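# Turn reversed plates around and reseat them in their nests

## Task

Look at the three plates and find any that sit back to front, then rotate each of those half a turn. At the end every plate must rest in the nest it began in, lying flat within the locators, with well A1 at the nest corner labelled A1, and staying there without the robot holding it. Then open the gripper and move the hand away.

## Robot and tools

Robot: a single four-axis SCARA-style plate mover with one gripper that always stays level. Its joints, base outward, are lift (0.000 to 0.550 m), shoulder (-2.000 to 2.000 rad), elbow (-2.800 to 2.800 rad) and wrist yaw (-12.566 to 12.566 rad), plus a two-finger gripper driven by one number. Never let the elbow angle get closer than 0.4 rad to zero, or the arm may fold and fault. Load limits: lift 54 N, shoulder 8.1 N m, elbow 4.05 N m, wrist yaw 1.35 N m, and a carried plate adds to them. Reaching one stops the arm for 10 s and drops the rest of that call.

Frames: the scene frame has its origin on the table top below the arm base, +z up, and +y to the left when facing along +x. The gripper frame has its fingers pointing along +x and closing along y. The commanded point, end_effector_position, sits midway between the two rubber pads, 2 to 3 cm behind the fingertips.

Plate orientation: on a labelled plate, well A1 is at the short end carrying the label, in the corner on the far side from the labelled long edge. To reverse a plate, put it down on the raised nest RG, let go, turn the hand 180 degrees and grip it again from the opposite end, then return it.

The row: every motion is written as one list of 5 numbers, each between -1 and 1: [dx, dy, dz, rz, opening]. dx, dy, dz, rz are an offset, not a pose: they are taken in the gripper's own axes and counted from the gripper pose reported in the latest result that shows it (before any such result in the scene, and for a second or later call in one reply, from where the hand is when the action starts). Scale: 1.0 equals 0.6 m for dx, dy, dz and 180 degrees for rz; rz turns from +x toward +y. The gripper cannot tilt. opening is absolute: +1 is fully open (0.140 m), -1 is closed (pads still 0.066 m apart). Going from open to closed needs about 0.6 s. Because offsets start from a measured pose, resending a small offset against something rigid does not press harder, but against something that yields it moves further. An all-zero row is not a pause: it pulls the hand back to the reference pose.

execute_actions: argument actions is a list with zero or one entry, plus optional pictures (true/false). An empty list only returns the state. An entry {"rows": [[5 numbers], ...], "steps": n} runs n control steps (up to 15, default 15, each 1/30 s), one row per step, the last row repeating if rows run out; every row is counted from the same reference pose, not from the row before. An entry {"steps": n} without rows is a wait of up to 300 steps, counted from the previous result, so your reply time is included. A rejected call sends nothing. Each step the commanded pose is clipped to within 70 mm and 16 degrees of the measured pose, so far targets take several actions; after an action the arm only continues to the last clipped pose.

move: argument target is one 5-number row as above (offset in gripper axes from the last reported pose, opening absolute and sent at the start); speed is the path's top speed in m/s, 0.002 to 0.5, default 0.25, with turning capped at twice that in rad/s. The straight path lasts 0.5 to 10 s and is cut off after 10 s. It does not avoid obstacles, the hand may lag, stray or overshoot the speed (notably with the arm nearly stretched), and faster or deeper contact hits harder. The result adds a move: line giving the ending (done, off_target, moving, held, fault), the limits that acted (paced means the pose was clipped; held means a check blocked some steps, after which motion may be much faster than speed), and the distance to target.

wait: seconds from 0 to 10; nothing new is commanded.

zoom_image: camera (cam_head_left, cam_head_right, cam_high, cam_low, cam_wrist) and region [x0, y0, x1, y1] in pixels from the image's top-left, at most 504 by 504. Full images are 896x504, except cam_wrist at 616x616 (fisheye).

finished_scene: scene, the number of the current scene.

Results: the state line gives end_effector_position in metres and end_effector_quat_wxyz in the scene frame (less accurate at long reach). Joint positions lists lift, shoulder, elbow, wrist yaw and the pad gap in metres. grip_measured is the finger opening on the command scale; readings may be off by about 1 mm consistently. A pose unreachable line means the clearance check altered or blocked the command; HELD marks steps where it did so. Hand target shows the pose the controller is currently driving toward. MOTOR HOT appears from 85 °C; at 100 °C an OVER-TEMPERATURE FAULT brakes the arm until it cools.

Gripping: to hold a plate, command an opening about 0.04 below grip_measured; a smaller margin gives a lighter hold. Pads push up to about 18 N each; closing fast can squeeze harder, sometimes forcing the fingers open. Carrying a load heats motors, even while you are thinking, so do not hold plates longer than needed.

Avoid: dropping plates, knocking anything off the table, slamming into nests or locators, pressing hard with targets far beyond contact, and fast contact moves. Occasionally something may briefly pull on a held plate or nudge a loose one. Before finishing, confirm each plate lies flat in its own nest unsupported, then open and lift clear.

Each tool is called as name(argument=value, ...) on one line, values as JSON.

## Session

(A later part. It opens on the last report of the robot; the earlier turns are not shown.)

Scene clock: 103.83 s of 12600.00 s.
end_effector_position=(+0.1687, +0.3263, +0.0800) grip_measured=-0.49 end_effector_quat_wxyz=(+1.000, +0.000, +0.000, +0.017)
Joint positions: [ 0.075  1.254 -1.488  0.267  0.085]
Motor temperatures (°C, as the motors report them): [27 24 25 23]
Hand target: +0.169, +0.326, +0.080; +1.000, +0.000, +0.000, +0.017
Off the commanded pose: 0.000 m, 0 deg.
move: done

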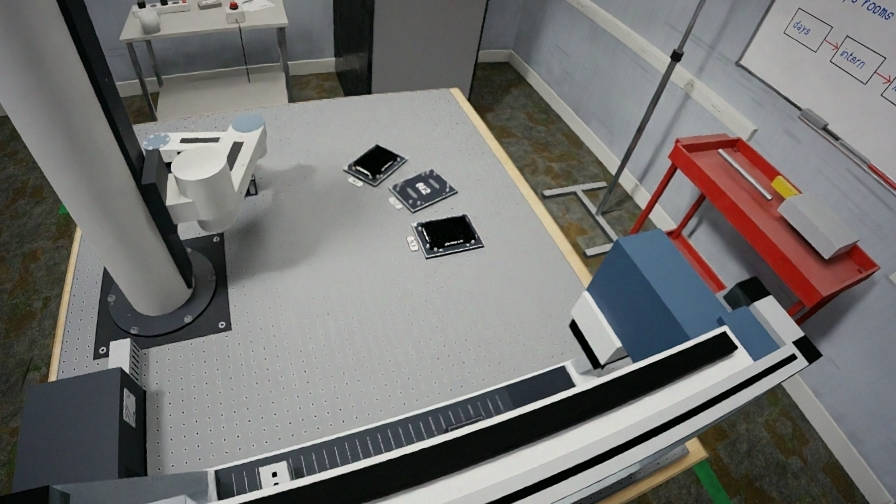

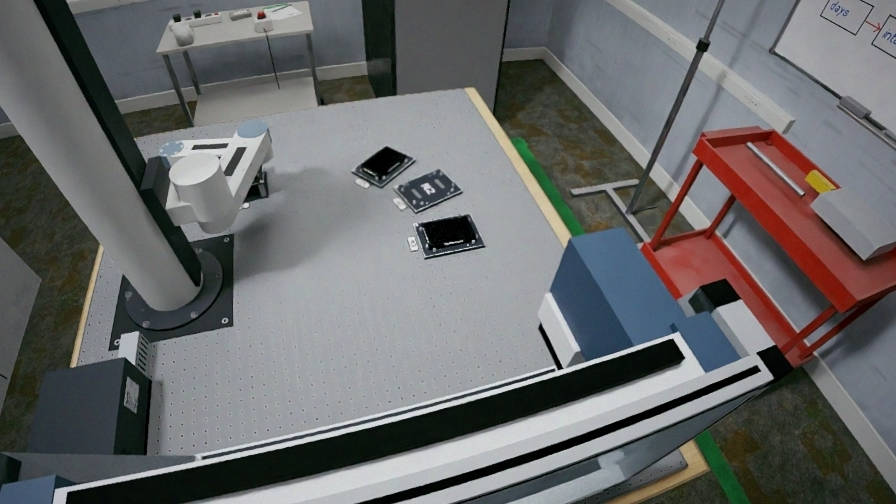

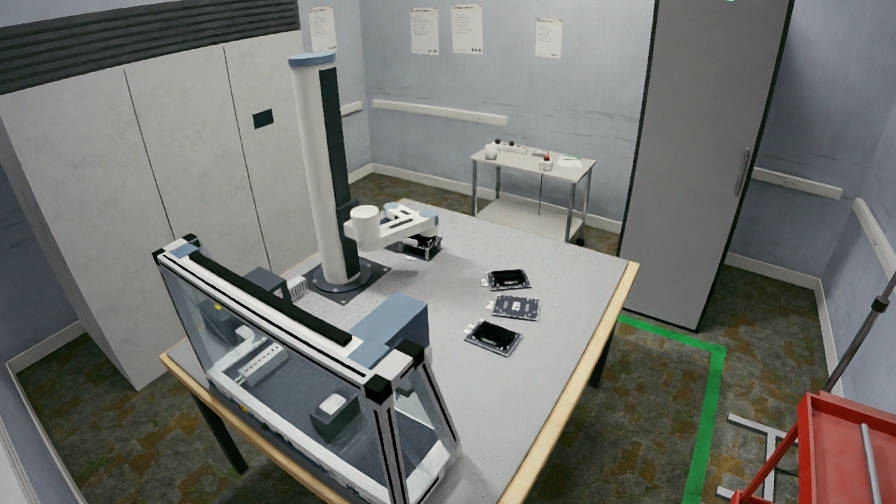

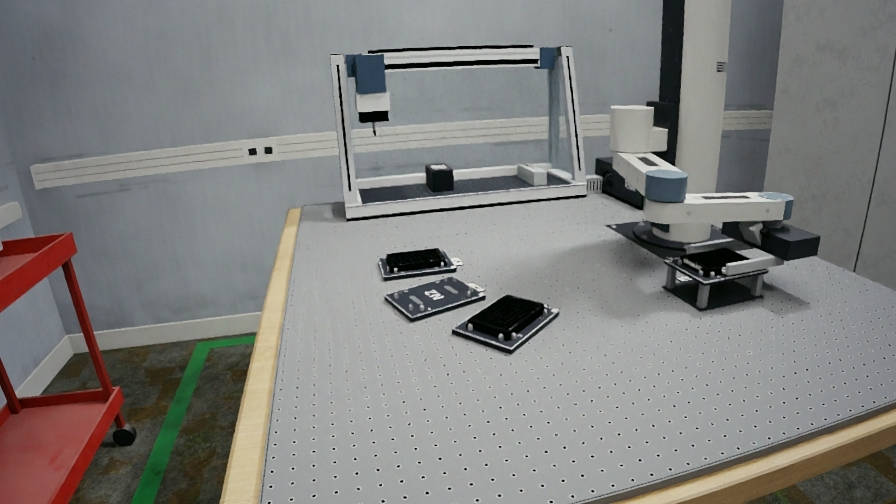

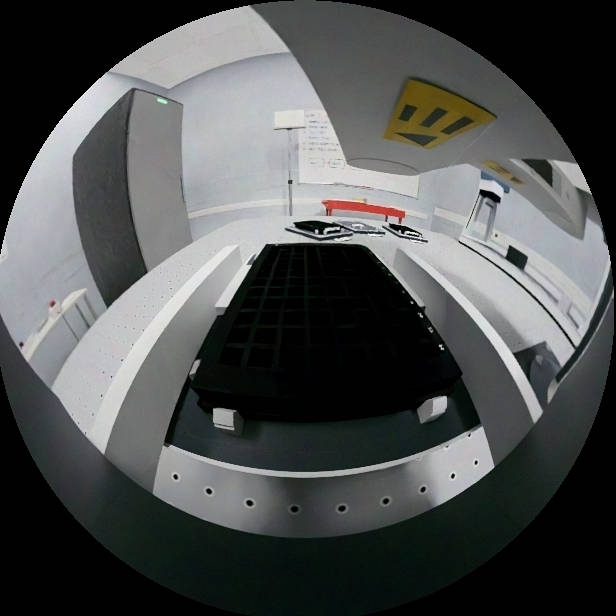

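execute_actions(actions=[{"rows":[[0,0,0,0,-0.1],[0,0,0,0,-0.1],[0,0,0,0,-0.1],[0,0,0,0,-0.1],[0,0,0,0,-0.1],[0,0,0,0,-0.1],[0,0,0.04,0,-0.1]],"steps":15}], pictures=false)

move(target=[-0.0105,0,0,-0.995,-0.1], speed=0.5)

move(target=[0,0,-0.0403,-0.005,-0.1], speed=0.06)

Scene clock: 108.10 s of 12600.00 s.
end_effector_position=(+0.1687, +0.3263, +0.1042) grip_measured=-0.10 end_effector_quat_wxyz=(+1.000, +0.000, +0.000, +0.017)
Joint positions: [ 0.099  1.254 -1.488  0.267  0.099]
Motor temperatures (°C, as the motors report them): [27 24 25 23]
Hand target: +0.169, +0.326, +0.104; +1.000, +0.000, +0.000, +0.017
Off the commanded pose: 0.000 m, 0 deg.
Steps of this call (steps 1 to 90: nothing new was sent; then 0.77 s passed at rest; steps 91 to 105: all 15 steps of this action). Readings (end_effector_position):
91: (+0.1687, +0.3263, +0.0800)
92: (+0.1687, +0.3263, +0.0800)
94: (+0.1687, +0.3263, +0.0800)
98: (+0.1687, +0.3263, +0.0812)
105: the state above

Scene clock: 111.90 s of 12600.00 s.
end_effector_position=(+0.1625, +0.3263, +0.1041) grip_measured=-0.10 end_effector_quat_wxyz=(-0.025, -0.000, -0.000, +1.000)
Joint positions: [ 0.099  0.469 -1.505 -2.057  0.099]
Motor temperatures (°C, as the motors report them): [27 24 25 23]
Hand target: +0.162, +0.326, +0.104; -0.025, -0.000, -0.000, +1.000
Off the commanded pose: 0.000 m, 0 deg.
move: done

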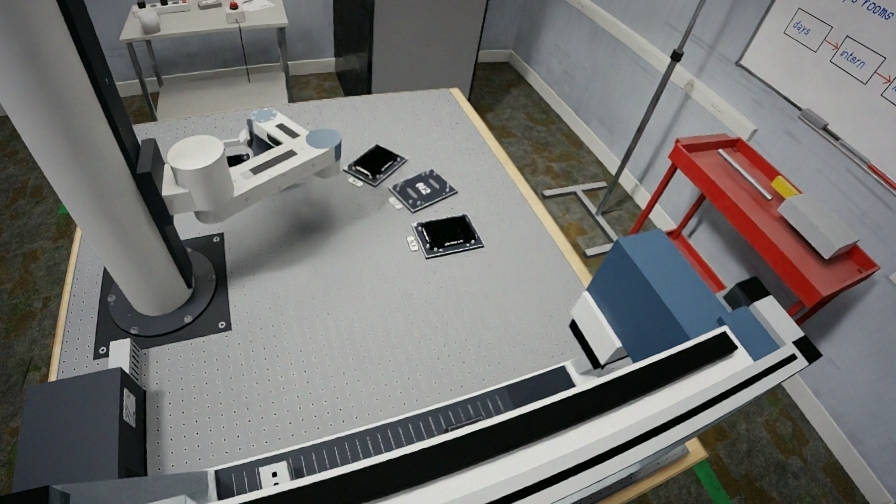

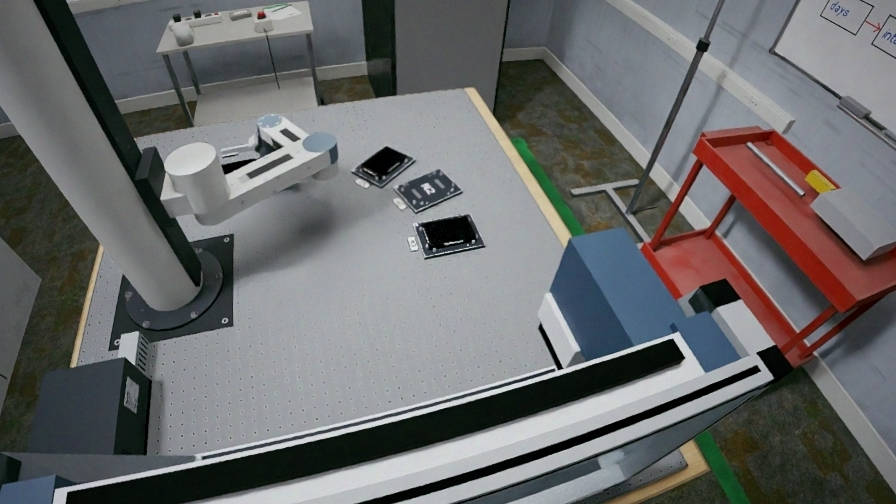

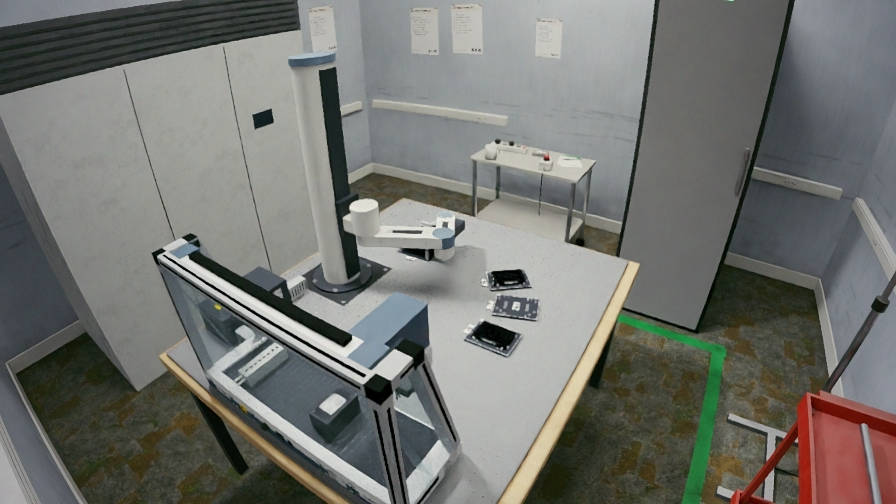

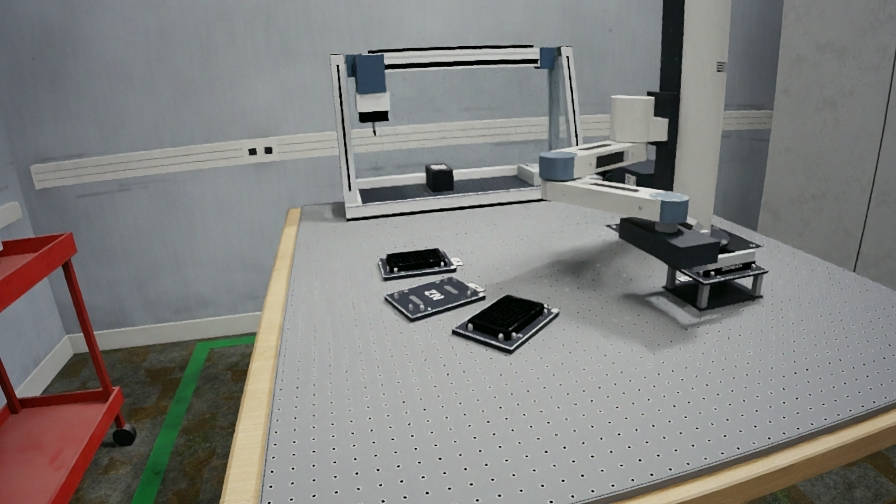

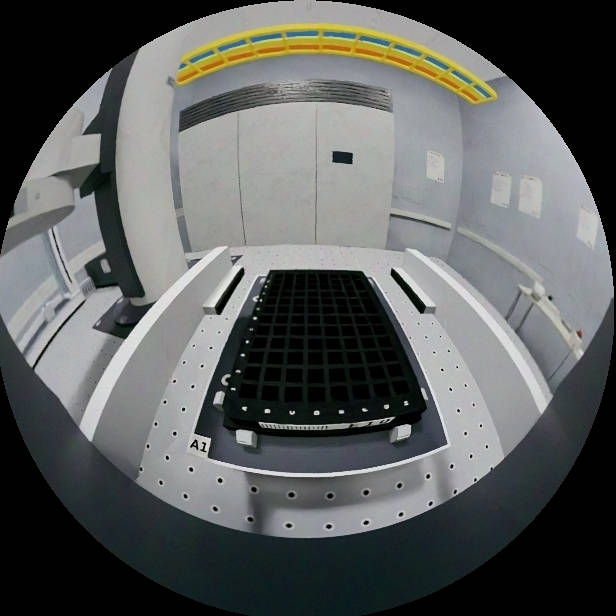

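Scene clock: 112.63 s of 12600.00 s.
end_effector_position=(+0.1624, +0.3263, +0.0798) grip_measured=-0.10 end_effector_quat_wxyz=(-0.017, -0.000, -0.000, +1.000)
Joint positions: [ 0.075  0.463 -1.495 -2.076  0.099]
Motor temperatures (°C, as the motors report them): [27 24 25 23]
Hand target: +0.162, +0.326, +0.080; -0.017, -0.000, -0.000, +1.000
Off the commanded pose: 0.000 m, 0 deg.
move: done

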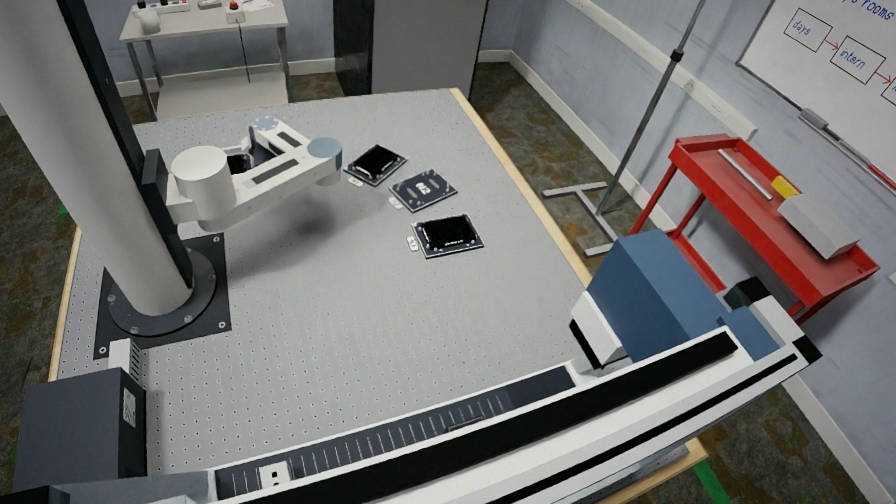

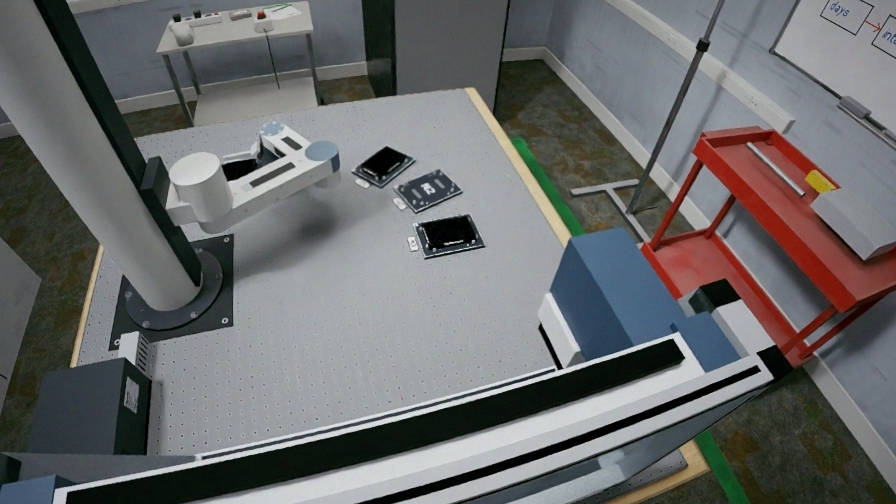

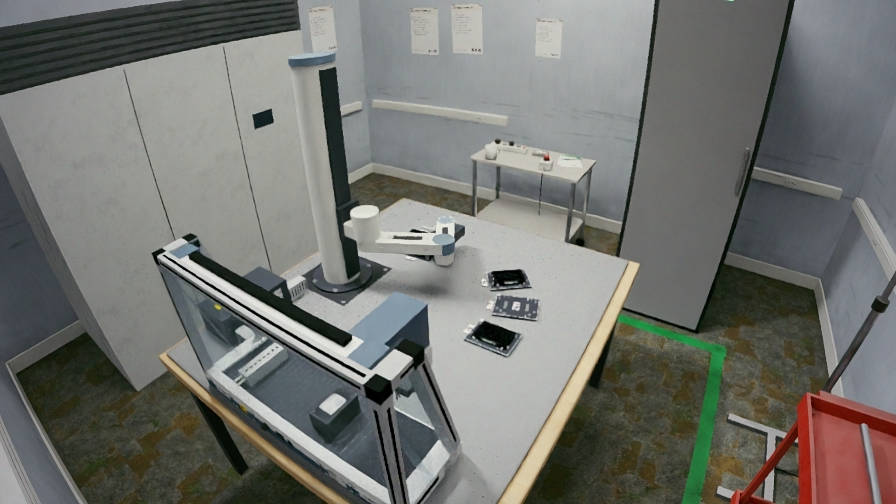

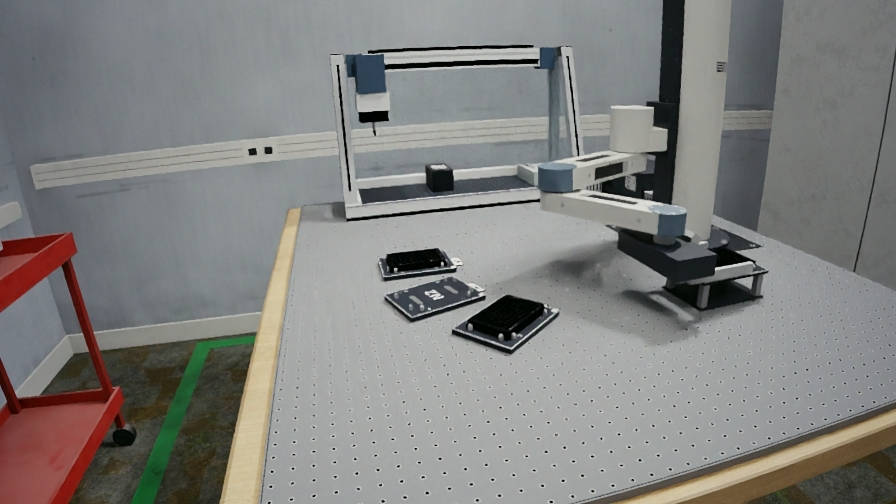

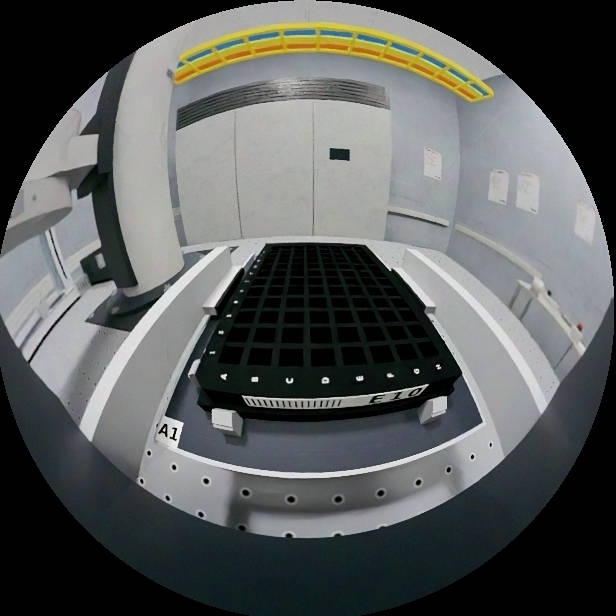

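execute_actions(actions=[{"rows":[[0,0,0,0,-0.2],[0,0,0,0,-0.3],[0,0,0,0,-0.38],[0,0,0,0,-0.43],[0,0,0,0,-0.45],[0,0,0,0,-0.47],[0,0,0,0,-0.49],[0,0,0,0,-0.51],[0,0,0,0,-0.53],[0,0,0,0,-0.55]],"steps":13}], pictures=false)

move(target=[0,0,0.06,0,-0.55], speed=0.12)

move(target=[-0.8999,0.2822,-0.093,-0.9112,-0.55], speed=0.5)

Scene clock: 120.73 s of 12600.00 s.
end_effector_position=(+0.1624, +0.3262, +0.0798) grip_measured=-0.49 end_effector_quat_wxyz=(-0.017, -0.000, -0.000, +1.000)
Joint positions: [ 0.075  0.463 -1.494 -2.076  0.085]
Motor temperatures (°C, as the motors report them): [27 24 25 23]
Hand target: +0.162, +0.326, +0.080; -0.017, -0.000, -0.000, +1.000
Off the commanded pose: 0.000 m, 0 deg.
Steps of this call (steps 1 to 90: nothing new was sent; then 4.67 s passed at rest; steps 91 to 103: all 13 steps of this action). Readings (end_effector_position):
91: (+0.1624, +0.3262, +0.0798)
92: (+0.1624, +0.3262, +0.0798)
94: (+0.1624, +0.3262, +0.0798)
98: (+0.1624, +0.3262, +0.0798)
103: the state above

Scene clock: 121.70 s of 12600.00 s.
end_effector_position=(+0.1624, +0.3263, +0.1159) grip_measured=-0.49 end_effector_quat_wxyz=(-0.017, -0.000, -0.000, +1.000)
Joint positions: [ 0.111  0.463 -1.495 -2.076  0.085]
Motor temperatures (°C, as the motors report them): [27 24 25 23]
Hand target: +0.162, +0.326, +0.116; -0.017, -0.000, -0.000, +1.000
Off the commanded pose: 0.000 m, 0 deg.
move: done

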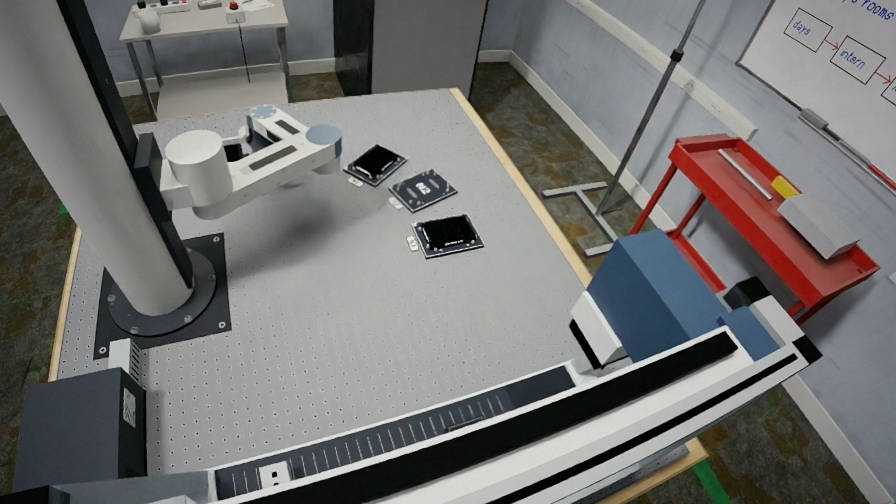

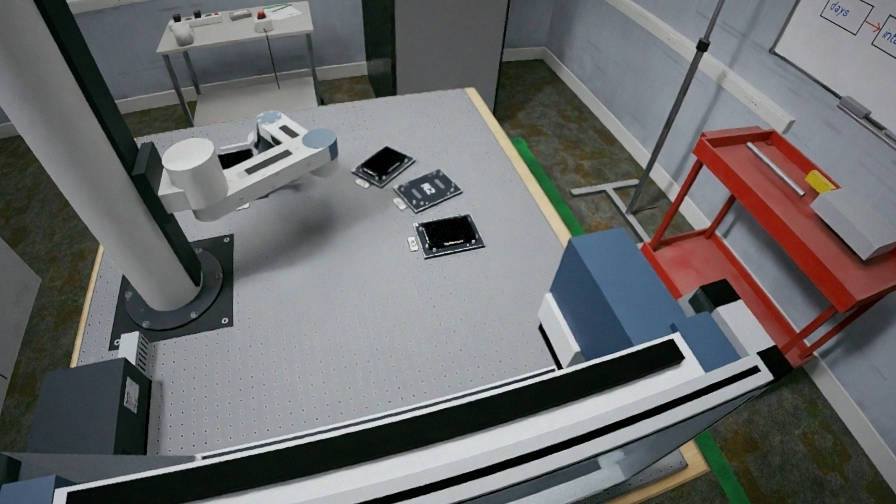

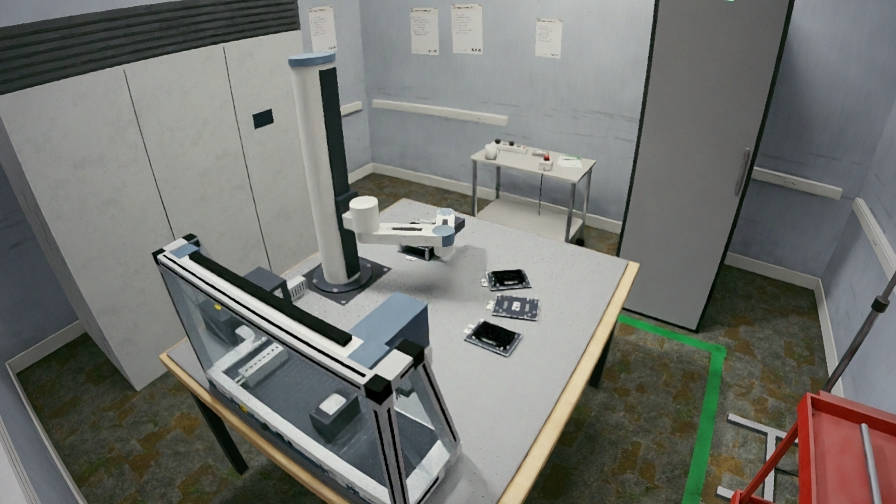

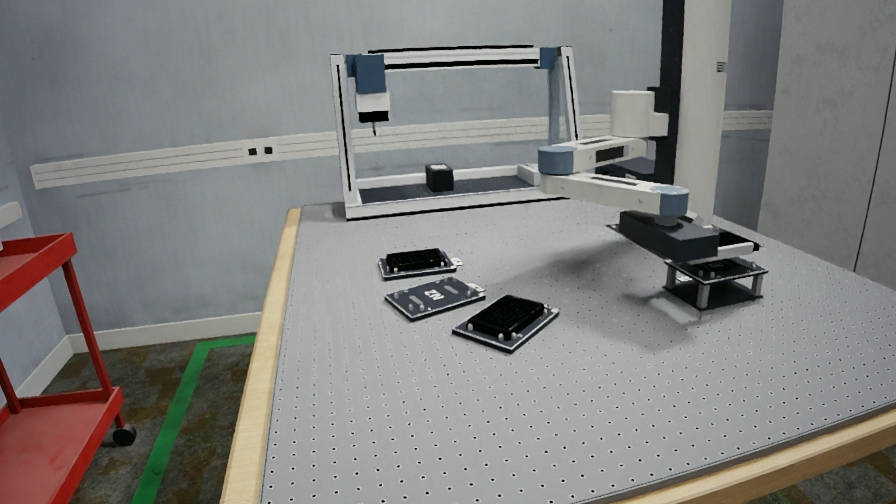

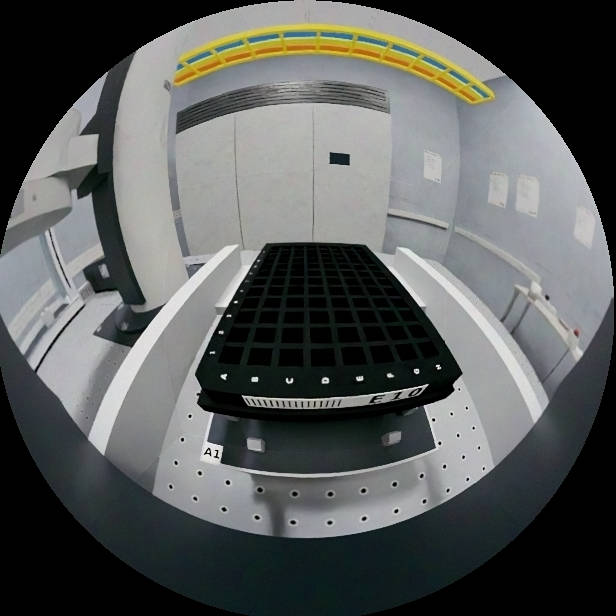

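Scene clock: 125.00 s of 12600.00 s.
end_effector_position=(+0.7078, +0.1754, +0.0601) grip_measured=-0.49 end_effector_quat_wxyz=(+0.988, -0.000, -0.000, +0.156)
Joint positions: [ 0.055 -0.254 -1.883 -3.834  0.085]
Motor temperatures (°C, as the motors report them): [27 24 25 23]
Hand target: +0.708, +0.175, +0.060; +0.988, -0.000, -0.000, +0.156
Off the commanded pose: 0.000 m, 0 deg.
move: done

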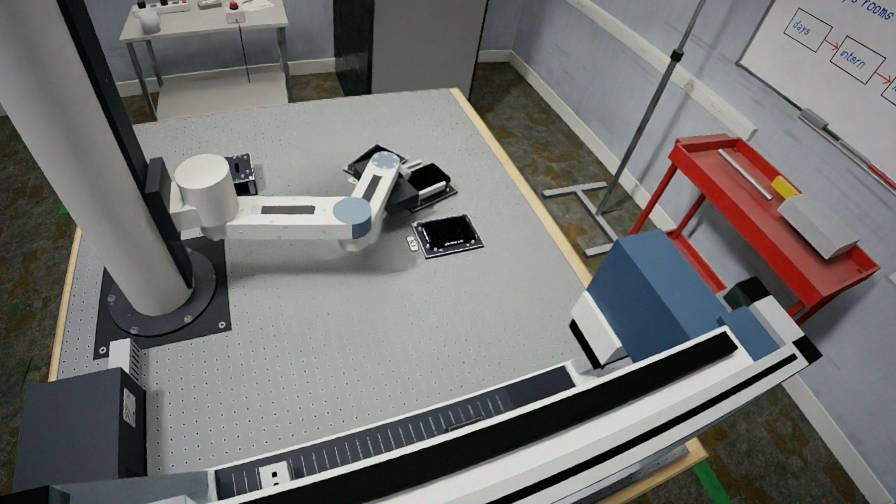

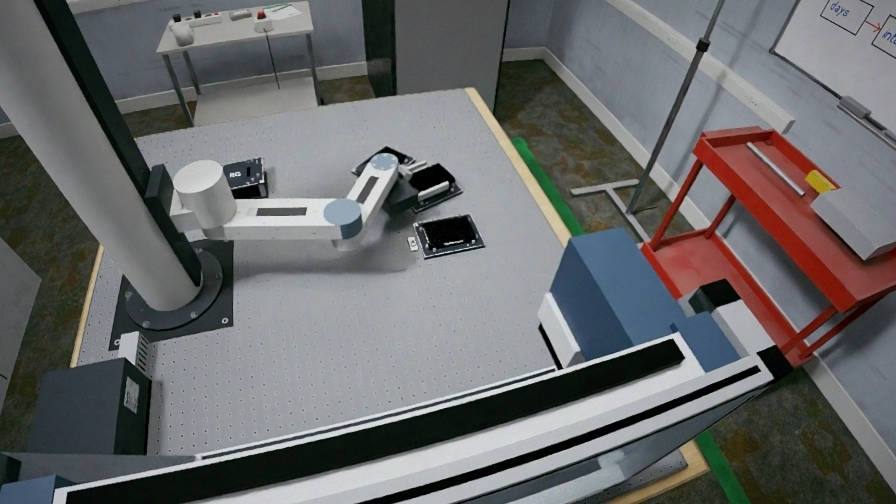

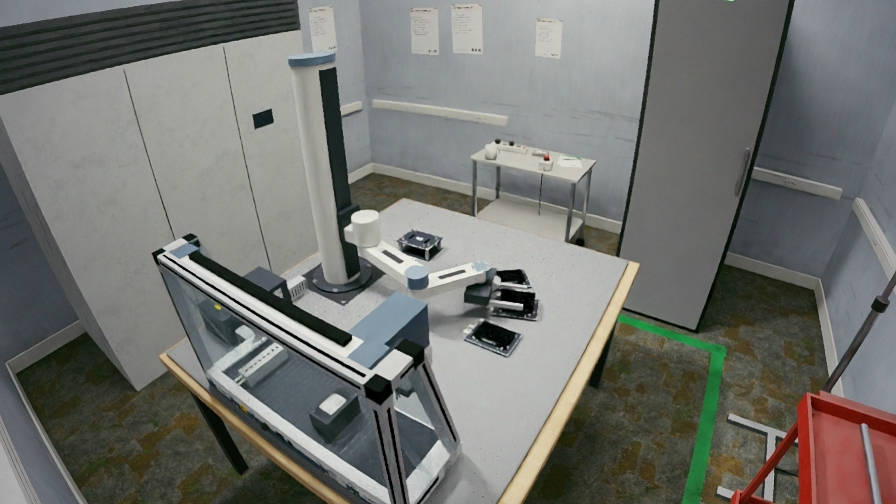

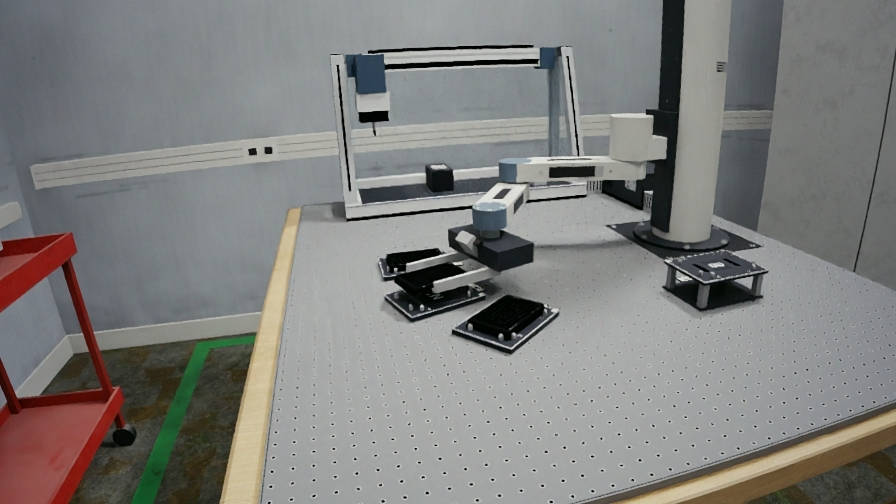

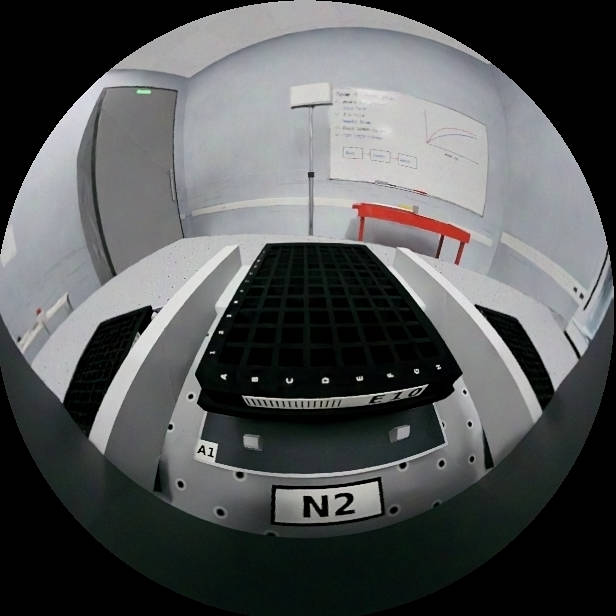

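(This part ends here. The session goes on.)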